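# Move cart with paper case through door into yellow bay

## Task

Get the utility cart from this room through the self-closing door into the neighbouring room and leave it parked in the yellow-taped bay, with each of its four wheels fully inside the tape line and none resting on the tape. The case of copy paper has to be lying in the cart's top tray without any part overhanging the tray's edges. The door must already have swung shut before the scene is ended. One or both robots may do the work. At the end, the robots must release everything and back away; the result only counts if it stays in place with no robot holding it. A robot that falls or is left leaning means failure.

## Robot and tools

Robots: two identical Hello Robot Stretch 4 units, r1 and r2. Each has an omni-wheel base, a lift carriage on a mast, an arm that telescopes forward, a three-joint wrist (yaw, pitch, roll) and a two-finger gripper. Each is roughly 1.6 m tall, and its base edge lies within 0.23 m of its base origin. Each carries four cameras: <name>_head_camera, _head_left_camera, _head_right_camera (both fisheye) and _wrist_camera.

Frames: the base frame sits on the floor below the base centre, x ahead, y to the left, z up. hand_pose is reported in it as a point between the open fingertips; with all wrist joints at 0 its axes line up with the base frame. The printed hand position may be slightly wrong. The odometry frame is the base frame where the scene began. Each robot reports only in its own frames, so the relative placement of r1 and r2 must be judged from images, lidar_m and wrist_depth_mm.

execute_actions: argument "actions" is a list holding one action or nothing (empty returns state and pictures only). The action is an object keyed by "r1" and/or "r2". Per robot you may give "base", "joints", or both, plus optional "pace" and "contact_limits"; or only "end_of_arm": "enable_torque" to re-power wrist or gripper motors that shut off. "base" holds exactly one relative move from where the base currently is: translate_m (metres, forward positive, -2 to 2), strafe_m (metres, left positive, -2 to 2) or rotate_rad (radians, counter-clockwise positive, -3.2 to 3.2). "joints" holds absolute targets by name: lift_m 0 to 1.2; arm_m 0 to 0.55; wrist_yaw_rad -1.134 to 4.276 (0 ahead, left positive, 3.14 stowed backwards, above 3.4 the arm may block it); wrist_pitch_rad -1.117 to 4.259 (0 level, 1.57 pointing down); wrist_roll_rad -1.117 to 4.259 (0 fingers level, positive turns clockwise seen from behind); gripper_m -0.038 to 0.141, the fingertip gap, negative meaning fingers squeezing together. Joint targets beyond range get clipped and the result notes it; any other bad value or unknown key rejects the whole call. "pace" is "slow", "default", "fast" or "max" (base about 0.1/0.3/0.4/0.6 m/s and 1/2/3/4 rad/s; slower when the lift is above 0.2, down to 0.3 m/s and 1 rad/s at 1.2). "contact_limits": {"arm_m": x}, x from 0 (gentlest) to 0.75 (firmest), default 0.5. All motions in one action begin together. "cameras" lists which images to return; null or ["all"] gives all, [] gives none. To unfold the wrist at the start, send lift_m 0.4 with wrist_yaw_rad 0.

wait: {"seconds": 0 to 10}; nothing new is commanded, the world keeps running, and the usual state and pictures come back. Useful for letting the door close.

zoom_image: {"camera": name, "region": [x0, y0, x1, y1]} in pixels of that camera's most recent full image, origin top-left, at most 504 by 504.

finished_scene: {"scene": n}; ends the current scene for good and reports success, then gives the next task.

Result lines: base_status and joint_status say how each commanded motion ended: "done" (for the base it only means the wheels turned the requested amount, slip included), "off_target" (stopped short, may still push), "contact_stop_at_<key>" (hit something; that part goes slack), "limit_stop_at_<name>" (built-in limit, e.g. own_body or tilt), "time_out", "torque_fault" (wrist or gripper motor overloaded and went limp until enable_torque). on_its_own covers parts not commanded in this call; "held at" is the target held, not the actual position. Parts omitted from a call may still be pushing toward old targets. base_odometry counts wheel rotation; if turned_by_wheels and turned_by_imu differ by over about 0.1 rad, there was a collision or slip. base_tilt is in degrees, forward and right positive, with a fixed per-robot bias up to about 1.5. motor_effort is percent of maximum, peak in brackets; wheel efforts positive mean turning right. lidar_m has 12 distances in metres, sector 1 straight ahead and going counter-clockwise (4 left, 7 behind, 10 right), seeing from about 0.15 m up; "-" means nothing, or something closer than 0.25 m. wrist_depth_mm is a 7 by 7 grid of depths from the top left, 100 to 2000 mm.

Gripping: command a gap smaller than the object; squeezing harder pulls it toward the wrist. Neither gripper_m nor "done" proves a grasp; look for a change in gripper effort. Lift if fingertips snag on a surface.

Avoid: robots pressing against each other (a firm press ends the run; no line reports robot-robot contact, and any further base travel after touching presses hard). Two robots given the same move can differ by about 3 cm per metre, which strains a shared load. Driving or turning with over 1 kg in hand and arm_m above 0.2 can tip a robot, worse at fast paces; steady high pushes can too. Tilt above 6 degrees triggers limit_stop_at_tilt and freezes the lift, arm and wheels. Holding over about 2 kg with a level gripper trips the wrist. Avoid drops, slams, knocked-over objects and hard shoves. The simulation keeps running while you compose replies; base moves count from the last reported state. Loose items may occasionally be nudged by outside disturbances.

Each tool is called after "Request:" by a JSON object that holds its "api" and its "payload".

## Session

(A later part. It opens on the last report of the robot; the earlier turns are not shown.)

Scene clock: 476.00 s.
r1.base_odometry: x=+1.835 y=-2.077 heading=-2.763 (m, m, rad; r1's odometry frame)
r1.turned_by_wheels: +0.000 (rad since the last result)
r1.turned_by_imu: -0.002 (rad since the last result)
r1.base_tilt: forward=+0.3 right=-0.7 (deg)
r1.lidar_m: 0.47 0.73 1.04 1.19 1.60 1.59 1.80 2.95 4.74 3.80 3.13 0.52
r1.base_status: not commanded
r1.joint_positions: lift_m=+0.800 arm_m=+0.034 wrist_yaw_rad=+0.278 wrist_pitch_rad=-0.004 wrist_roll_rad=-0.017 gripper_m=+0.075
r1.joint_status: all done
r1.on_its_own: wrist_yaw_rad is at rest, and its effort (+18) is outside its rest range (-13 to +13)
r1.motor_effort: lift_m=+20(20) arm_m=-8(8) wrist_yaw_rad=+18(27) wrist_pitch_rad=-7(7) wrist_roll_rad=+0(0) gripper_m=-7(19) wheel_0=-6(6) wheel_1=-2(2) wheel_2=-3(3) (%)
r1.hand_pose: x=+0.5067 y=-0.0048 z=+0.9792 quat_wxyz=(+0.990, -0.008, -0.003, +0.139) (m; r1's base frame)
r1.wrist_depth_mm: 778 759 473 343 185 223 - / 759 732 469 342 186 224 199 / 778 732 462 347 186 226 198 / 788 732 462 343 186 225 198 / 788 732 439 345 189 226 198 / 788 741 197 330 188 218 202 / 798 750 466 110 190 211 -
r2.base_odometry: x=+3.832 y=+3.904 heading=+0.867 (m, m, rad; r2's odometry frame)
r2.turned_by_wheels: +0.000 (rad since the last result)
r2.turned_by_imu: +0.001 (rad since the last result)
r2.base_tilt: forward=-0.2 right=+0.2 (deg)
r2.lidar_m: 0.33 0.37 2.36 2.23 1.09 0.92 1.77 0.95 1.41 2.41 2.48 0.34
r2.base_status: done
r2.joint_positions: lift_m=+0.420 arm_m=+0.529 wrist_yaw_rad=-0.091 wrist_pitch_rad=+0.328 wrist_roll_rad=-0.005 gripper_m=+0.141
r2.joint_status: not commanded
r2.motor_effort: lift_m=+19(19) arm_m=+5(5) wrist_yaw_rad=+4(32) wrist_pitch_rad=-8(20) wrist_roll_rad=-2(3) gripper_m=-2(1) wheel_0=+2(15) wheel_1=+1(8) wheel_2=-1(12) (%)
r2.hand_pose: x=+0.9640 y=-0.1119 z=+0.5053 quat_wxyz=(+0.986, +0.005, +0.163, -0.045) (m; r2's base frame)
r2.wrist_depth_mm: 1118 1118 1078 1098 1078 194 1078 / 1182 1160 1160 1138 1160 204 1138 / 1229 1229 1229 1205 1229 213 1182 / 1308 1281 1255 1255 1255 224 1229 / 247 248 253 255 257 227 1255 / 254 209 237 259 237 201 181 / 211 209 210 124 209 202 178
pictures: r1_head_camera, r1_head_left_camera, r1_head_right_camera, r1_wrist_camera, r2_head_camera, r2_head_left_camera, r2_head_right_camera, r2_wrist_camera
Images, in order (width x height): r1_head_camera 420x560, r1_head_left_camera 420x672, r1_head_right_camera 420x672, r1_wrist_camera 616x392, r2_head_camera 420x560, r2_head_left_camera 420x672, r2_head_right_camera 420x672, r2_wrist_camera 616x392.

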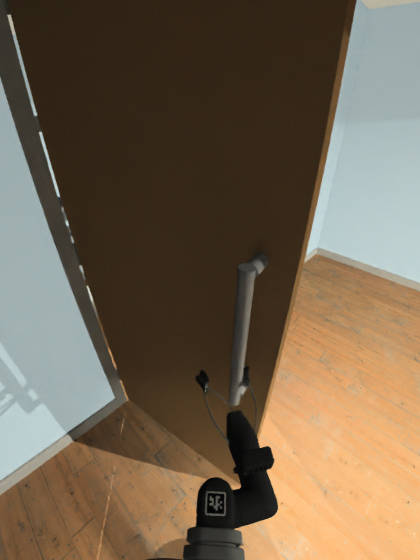

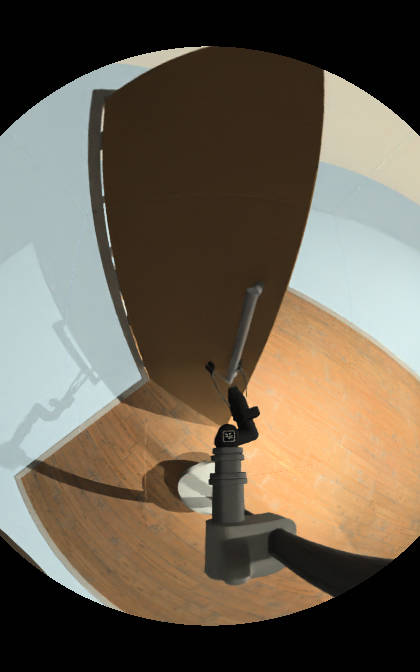

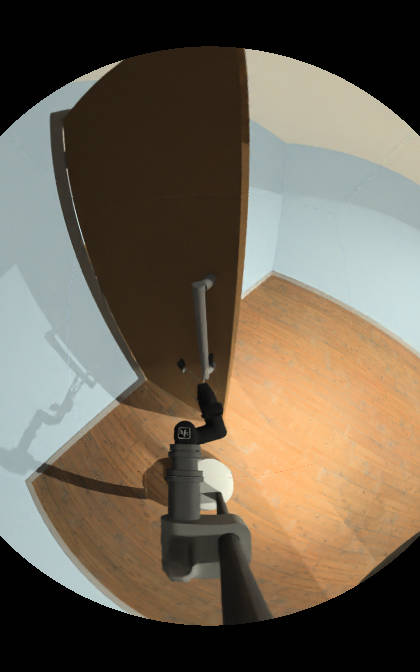

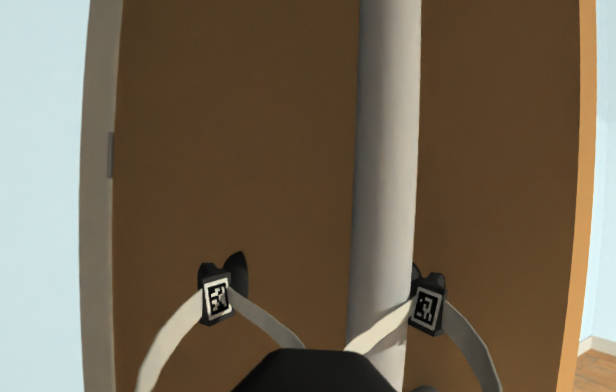

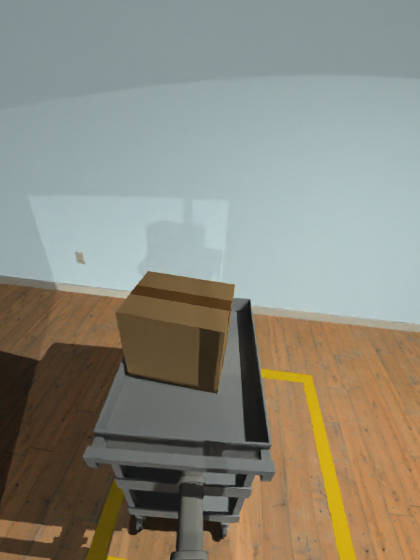

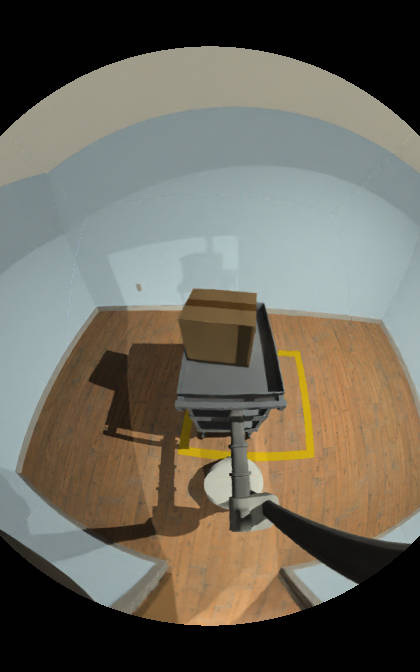

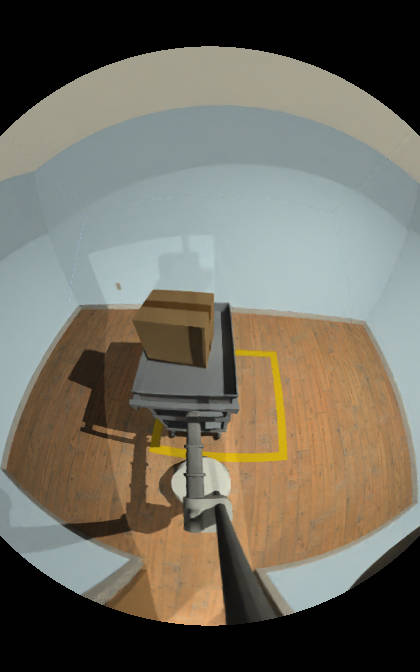

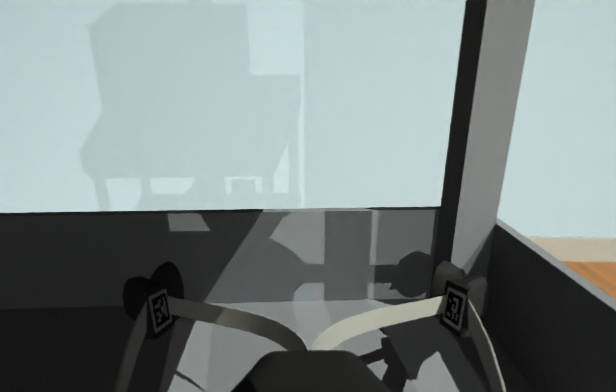

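Request:
{"api": "execute_actions", "payload": {"actions": [{"r2": {"base": {"translate_m": -0.35}, "joints": {"arm_m": 0.02, "wrist_pitch_rad": 0.0, "wrist_yaw_rad": 0.17, "gripper_m": 0.04}, "pace": "max"}, "r1": {"joints": {"gripper_m": 0.141, "arm_m": 0.0, "wrist_yaw_rad": 0.12}, "pace": "fast"}}]}}

Scene clock: 493.83 s.
r1.base_odometry: x=+1.835 y=-2.078 heading=-2.762 (m, m, rad; r1's odometry frame)
r1.turned_by_wheels: +0.000 (rad since the last result)
r1.turned_by_imu: -0.001 (rad since the last result)
r1.base_tilt: forward=+0.4 right=-0.6 (deg)
r1.lidar_m: 0.99 1.03 1.06 1.18 1.58 1.59 1.79 2.96 4.74 3.79 3.14 2.47
r1.base_status: not commanded
r1.joint_positions: lift_m=+0.800 arm_m=+0.001 wrist_yaw_rad=+0.120 wrist_pitch_rad=-0.003 wrist_roll_rad=-0.017 gripper_m=+0.141
r1.joint_status: all done
r1.motor_effort: lift_m=+20(20) arm_m=-9(12) wrist_yaw_rad=-1(14) wrist_pitch_rad=-7(7) wrist_roll_rad=+0(0) gripper_m=+0(7) wheel_0=-2(5) wheel_1=-1(2) wheel_2=+0(3) (%)
r1.hand_pose: x=+0.4693 y=-0.0522 z=+0.9792 quat_wxyz=(+0.998, -0.008, -0.002, +0.060) (m; r1's base frame)
r1.wrist_depth_mm: 788 809 809 798 798 - - / 798 809 798 809 809 - - / 798 798 809 820 820 - - / 820 820 831 820 820 - - / 820 820 831 820 831 - - / 809 831 831 831 842 207 - / 831 831 820 109 842 - -
r2.base_odometry: x=+3.606 y=+3.637 heading=+0.867 (m, m, rad; r2's odometry frame)
r2.turned_by_wheels: +0.000 (rad since the last result)
r2.turned_by_imu: +0.002 (rad since the last result)
r2.base_tilt: forward=-0.3 right=+0.1 (deg)
r2.lidar_m: 0.66 0.73 2.40 1.34 0.68 0.71 0.86 0.66 0.84 2.37 2.56 0.74
r2.base_status: done
r2.joint_positions: lift_m=+0.420 arm_m=+0.021 wrist_yaw_rad=+0.170 wrist_pitch_rad=+0.002 wrist_roll_rad=-0.005 gripper_m=+0.040
r2.joint_status: all done
r2.motor_effort: lift_m=+19(22) arm_m=-5(6) wrist_yaw_rad=+0(47) wrist_pitch_rad=-8(81) wrist_roll_rad=-1(24) gripper_m=-5(3) wheel_0=+1(11) wheel_1=+1(8) wheel_2=-2(10) (%)
r2.hand_pose: x=+0.4910 y=-0.0374 z=+0.5975 quat_wxyz=(+0.996, -0.003, +0.001, +0.085) (m; r2's base frame)
r2.wrist_depth_mm: - - 741 462 430 1863 1808 / - 544 525 496 473 1863 1756 / - - 759 768 778 1863 1808 / - - - - 1983 1921 1808 / - - 1008 1118 1025 1921 1756 / - 1863 190 492 190 1863 1756 / 1464 1366 1366 125 917 1281 1430
pictures: r1_head_camera, r1_head_left_camera, r1_head_right_camera, r1_wrist_camera, r2_head_camera, r2_head_left_camera, r2_head_right_camera, r2_wrist_camera
Images, in order (width x height): r1_head_camera 420x560, r1_head_left_camera 420x672, r1_head_right_camera 420x672, r1_wrist_camera 616x392, r2_head_camera 420x560, r2_head_left_camera 420x672, r2_head_right_camera 420x672, r2_wrist_camera 616x392.

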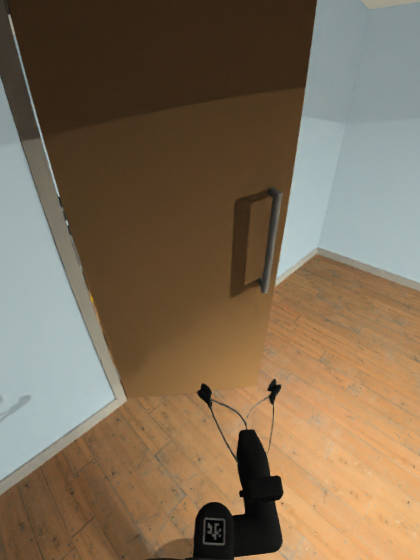

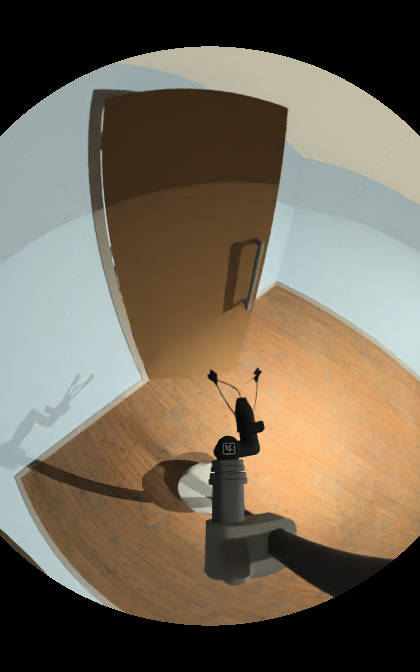

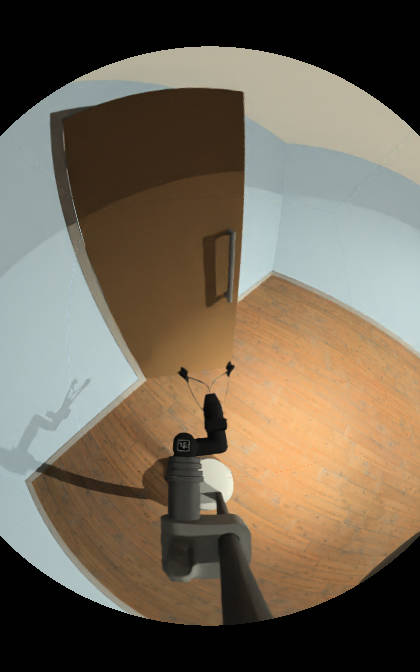

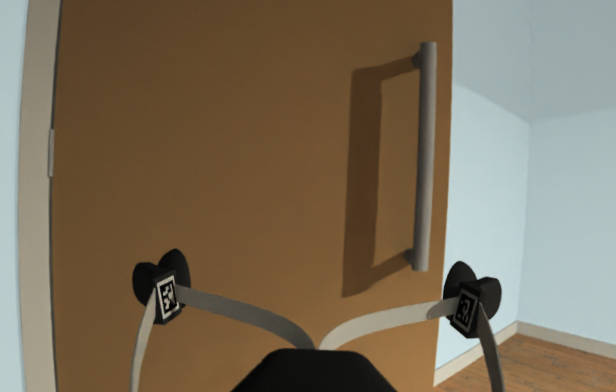

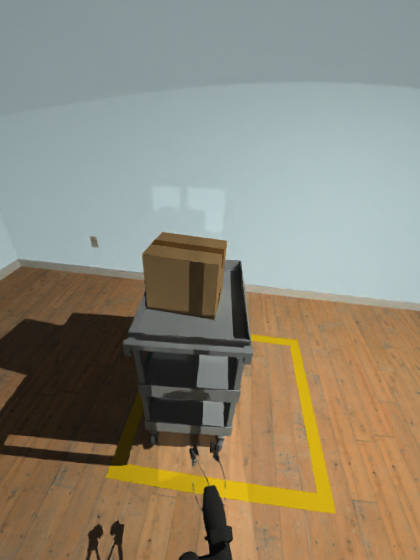

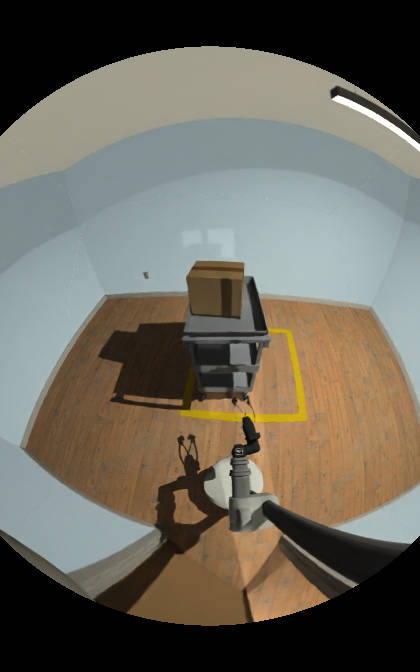

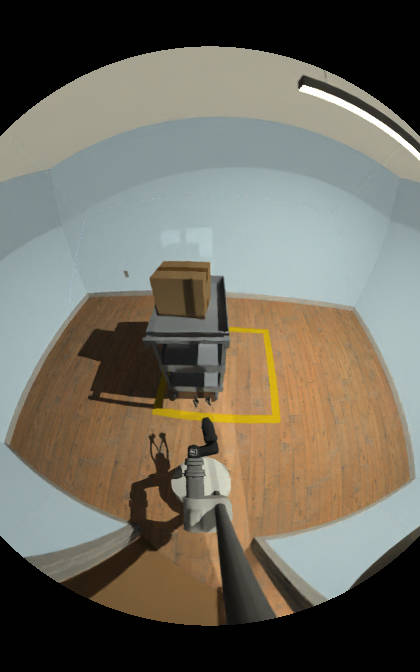

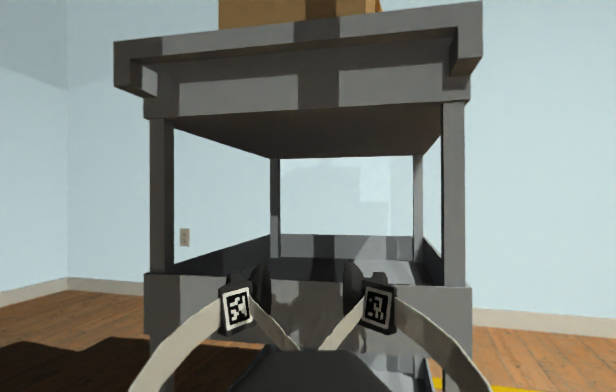

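Request:
{"api": "zoom_image", "payload": {"camera": "r2_head_camera", "region": [95, 330, 345, 520]}}

Request:
{"api": "zoom_image", "payload": {"camera": "r2_head_left_camera", "region": [165, 250, 325, 430]}}

Request:
{"api": "zoom_image", "payload": {"camera": "r2_head_camera", "region": [100, 350, 200, 490]}}

Region (95, 330, 345, 520) of r2_head_camera's 420x560 image, scaled by 2.016, with more detail than that image has; it fills the top 383 rows of this view, and the rest is white.

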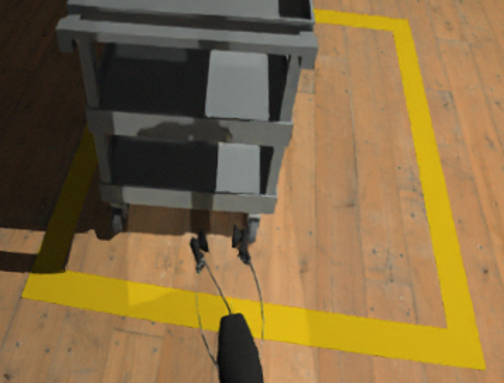

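Region (165, 250, 325, 430) of r2_head_left_camera's 420x672 image, scaled by 2.800, with more detail than that image has.

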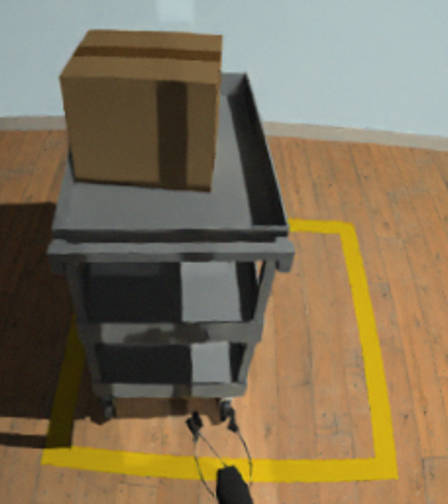

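Region (100, 350, 200, 490) of r2_head_camera's 420x560 image, scaled by 3.600, with more detail than that image has; it fills the left 360 columns of this view, and the rest is white.

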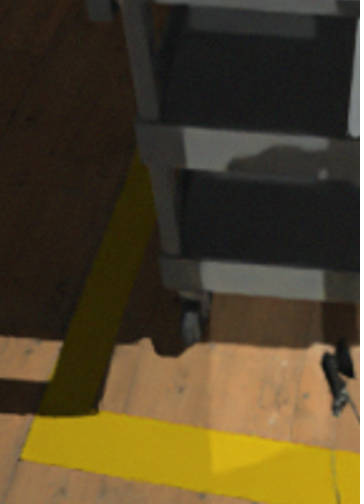

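Request:
{"api": "zoom_image", "payload": {"camera": "r2_wrist_camera", "region": [130, 140, 490, 300]}}

Request:
{"api": "zoom_image", "payload": {"camera": "r2_head_camera", "region": [110, 220, 270, 370]}}

Region (130, 140, 490, 300) of r2_wrist_camera's 616x392 image, scaled by 1.400.

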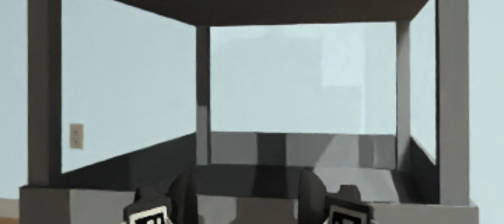

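Region (110, 220, 270, 370) of r2_head_camera's 420x560 image, scaled by 3.150, with more detail than that image has; it fills the top 472 rows of this view, and the rest is white.

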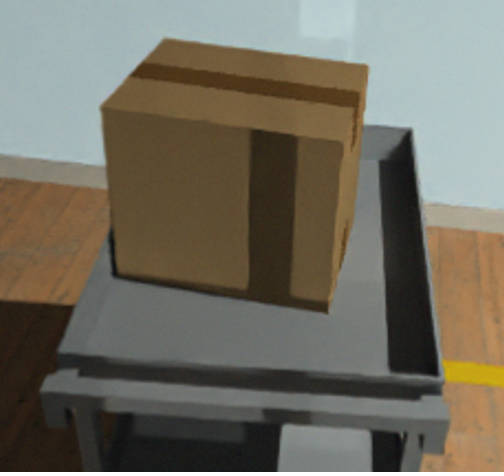

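Request:
{"api": "execute_actions", "payload": {"actions": []}}

Scene clock: 505.17 s.
r1.base_odometry: x=+1.835 y=-2.078 heading=-2.762 (m, m, rad; r1's odometry frame)
r1.turned_by_wheels: +0.000 (rad since the last result)
r1.turned_by_imu: -0.001 (rad since the last result)
r1.base_tilt: forward=+0.3 right=-0.7 (deg)
r1.lidar_m: 1.28 1.06 1.04 1.18 1.58 1.57 1.75 2.95 4.71 3.78 3.13 2.45
r1.base_status: not commanded
r1.joint_positions: lift_m=+0.800 arm_m=+0.001 wrist_yaw_rad=+0.120 wrist_pitch_rad=-0.003 wrist_roll_rad=-0.017 gripper_m=+0.141
r1.joint_status: all done
r1.motor_effort: lift_m=+20(20) arm_m=-8(12) wrist_yaw_rad=-1(14) wrist_pitch_rad=-7(7) wrist_roll_rad=+0(0) gripper_m=+0(7) wheel_0=-2(5) wheel_1=-2(2) wheel_2=+0(3) (%)
r1.hand_pose: x=+0.4693 y=-0.0522 z=+0.9792 quat_wxyz=(+0.998, -0.008, -0.002, +0.060) (m; r1's base frame)
r1.wrist_depth_mm: 809 904 1060 1255 1576 - - / 809 904 1078 1281 1576 - - / 798 931 1078 1281 1618 - - / 820 931 1078 1255 1661 - - / 820 917 1118 1336 1661 - - / 820 891 1042 1308 1576 206 - / 842 917 1118 110 1756 - -
r2.base_odometry: x=+3.606 y=+3.637 heading=+0.867 (m, m, rad; r2's odometry frame)
r2.turned_by_wheels: +0.000 (rad since the last result)
r2.turned_by_imu: +0.001 (rad since the last result)
r2.base_tilt: forward=-0.4 right=+0.1 (deg)
r2.lidar_m: 0.69 0.72 2.41 1.34 0.66 0.56 0.55 0.62 0.85 2.37 2.57 0.74
r2.base_status: done
r2.joint_positions: lift_m=+0.420 arm_m=+0.021 wrist_yaw_rad=+0.170 wrist_pitch_rad=+0.002 wrist_roll_rad=-0.005 gripper_m=+0.040
r2.joint_status: all done
r2.motor_effort: lift_m=+18(22) arm_m=-5(6) wrist_yaw_rad=+1(47) wrist_pitch_rad=-7(81) wrist_roll_rad=-3(24) gripper_m=-5(3) wheel_0=+1(11) wheel_1=+1(8) wheel_2=-2(10) (%)
r2.hand_pose: x=+0.4910 y=-0.0374 z=+0.5975 quat_wxyz=(+0.996, -0.003, +0.001, +0.085) (m; r2's base frame)
r2.wrist_depth_mm: - - 741 459 430 1863 1808 / - 539 521 492 473 1863 1808 / - - 759 768 768 1863 1808 / - - - - 1983 1863 1756 / - - 1025 1098 1025 1808 1756 / - 1863 191 492 191 1921 1756 / 1430 1397 1366 125 917 1281 1430
pictures: r1_head_camera, r1_head_left_camera, r1_head_right_camera, r1_wrist_camera, r2_head_camera, r2_head_left_camera, r2_head_right_camera, r2_wrist_camera
Images, in order (width x height): r1_head_camera 420x560, r1_head_left_camera 420x672, r1_head_right_camera 420x672, r1_wrist_camera 616x392, r2_head_camera 420x560, r2_head_left_camera 420x672, r2_head_right_camera 420x672, r2_wrist_camera 616x392.

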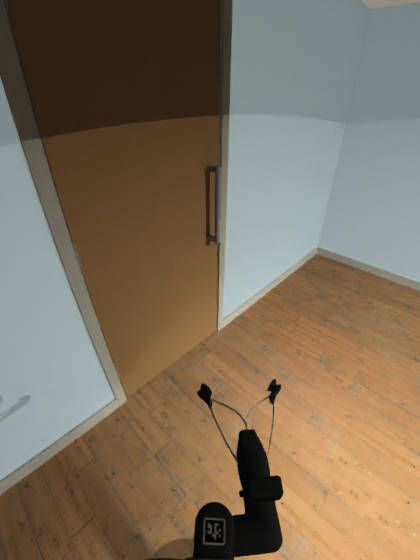

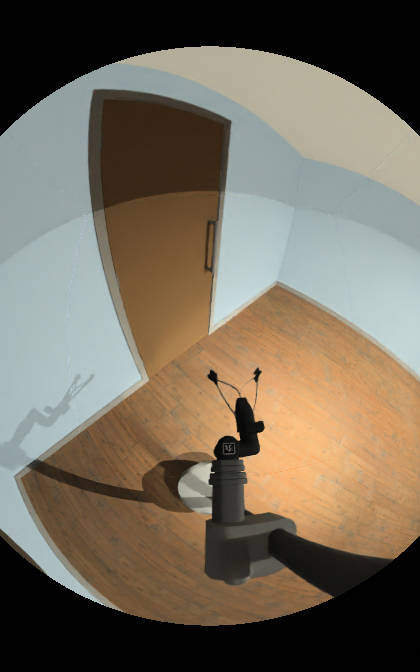

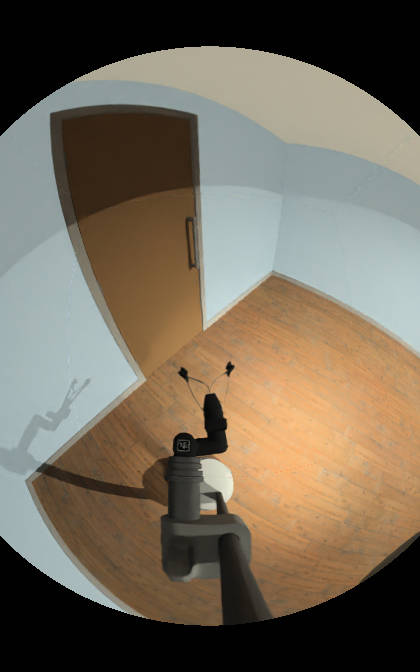

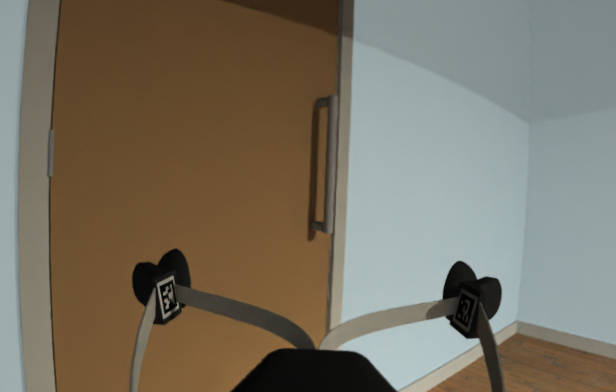

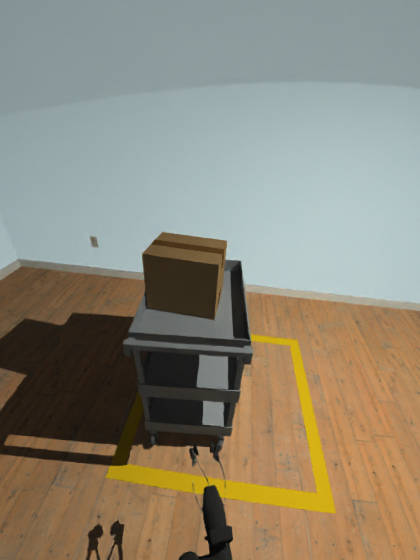

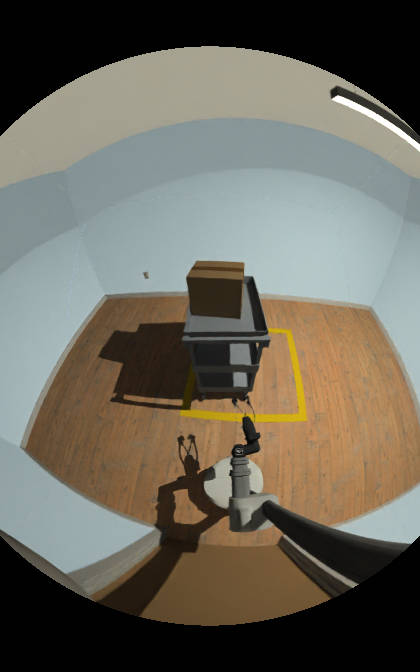

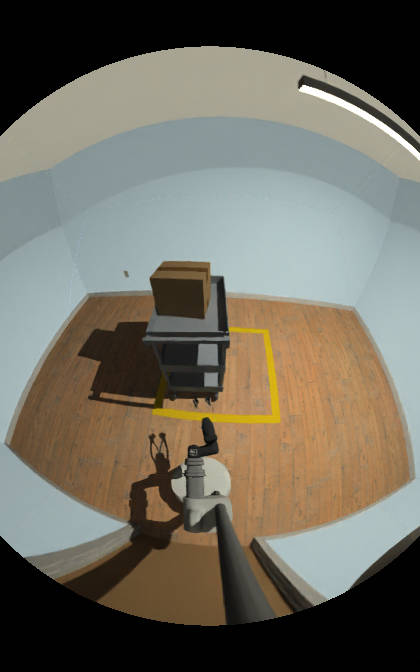

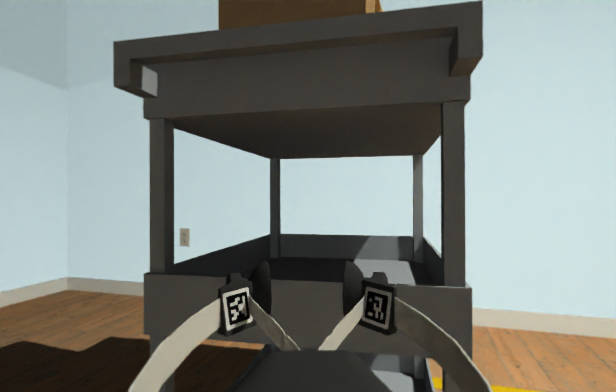

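The door is shut, the cart sits inside the bay with the box in the top tray, and both robots are clear.

Request:
{"api": "finished_scene", "payload": {"scene": 2}}

The scene is finished: the task was done.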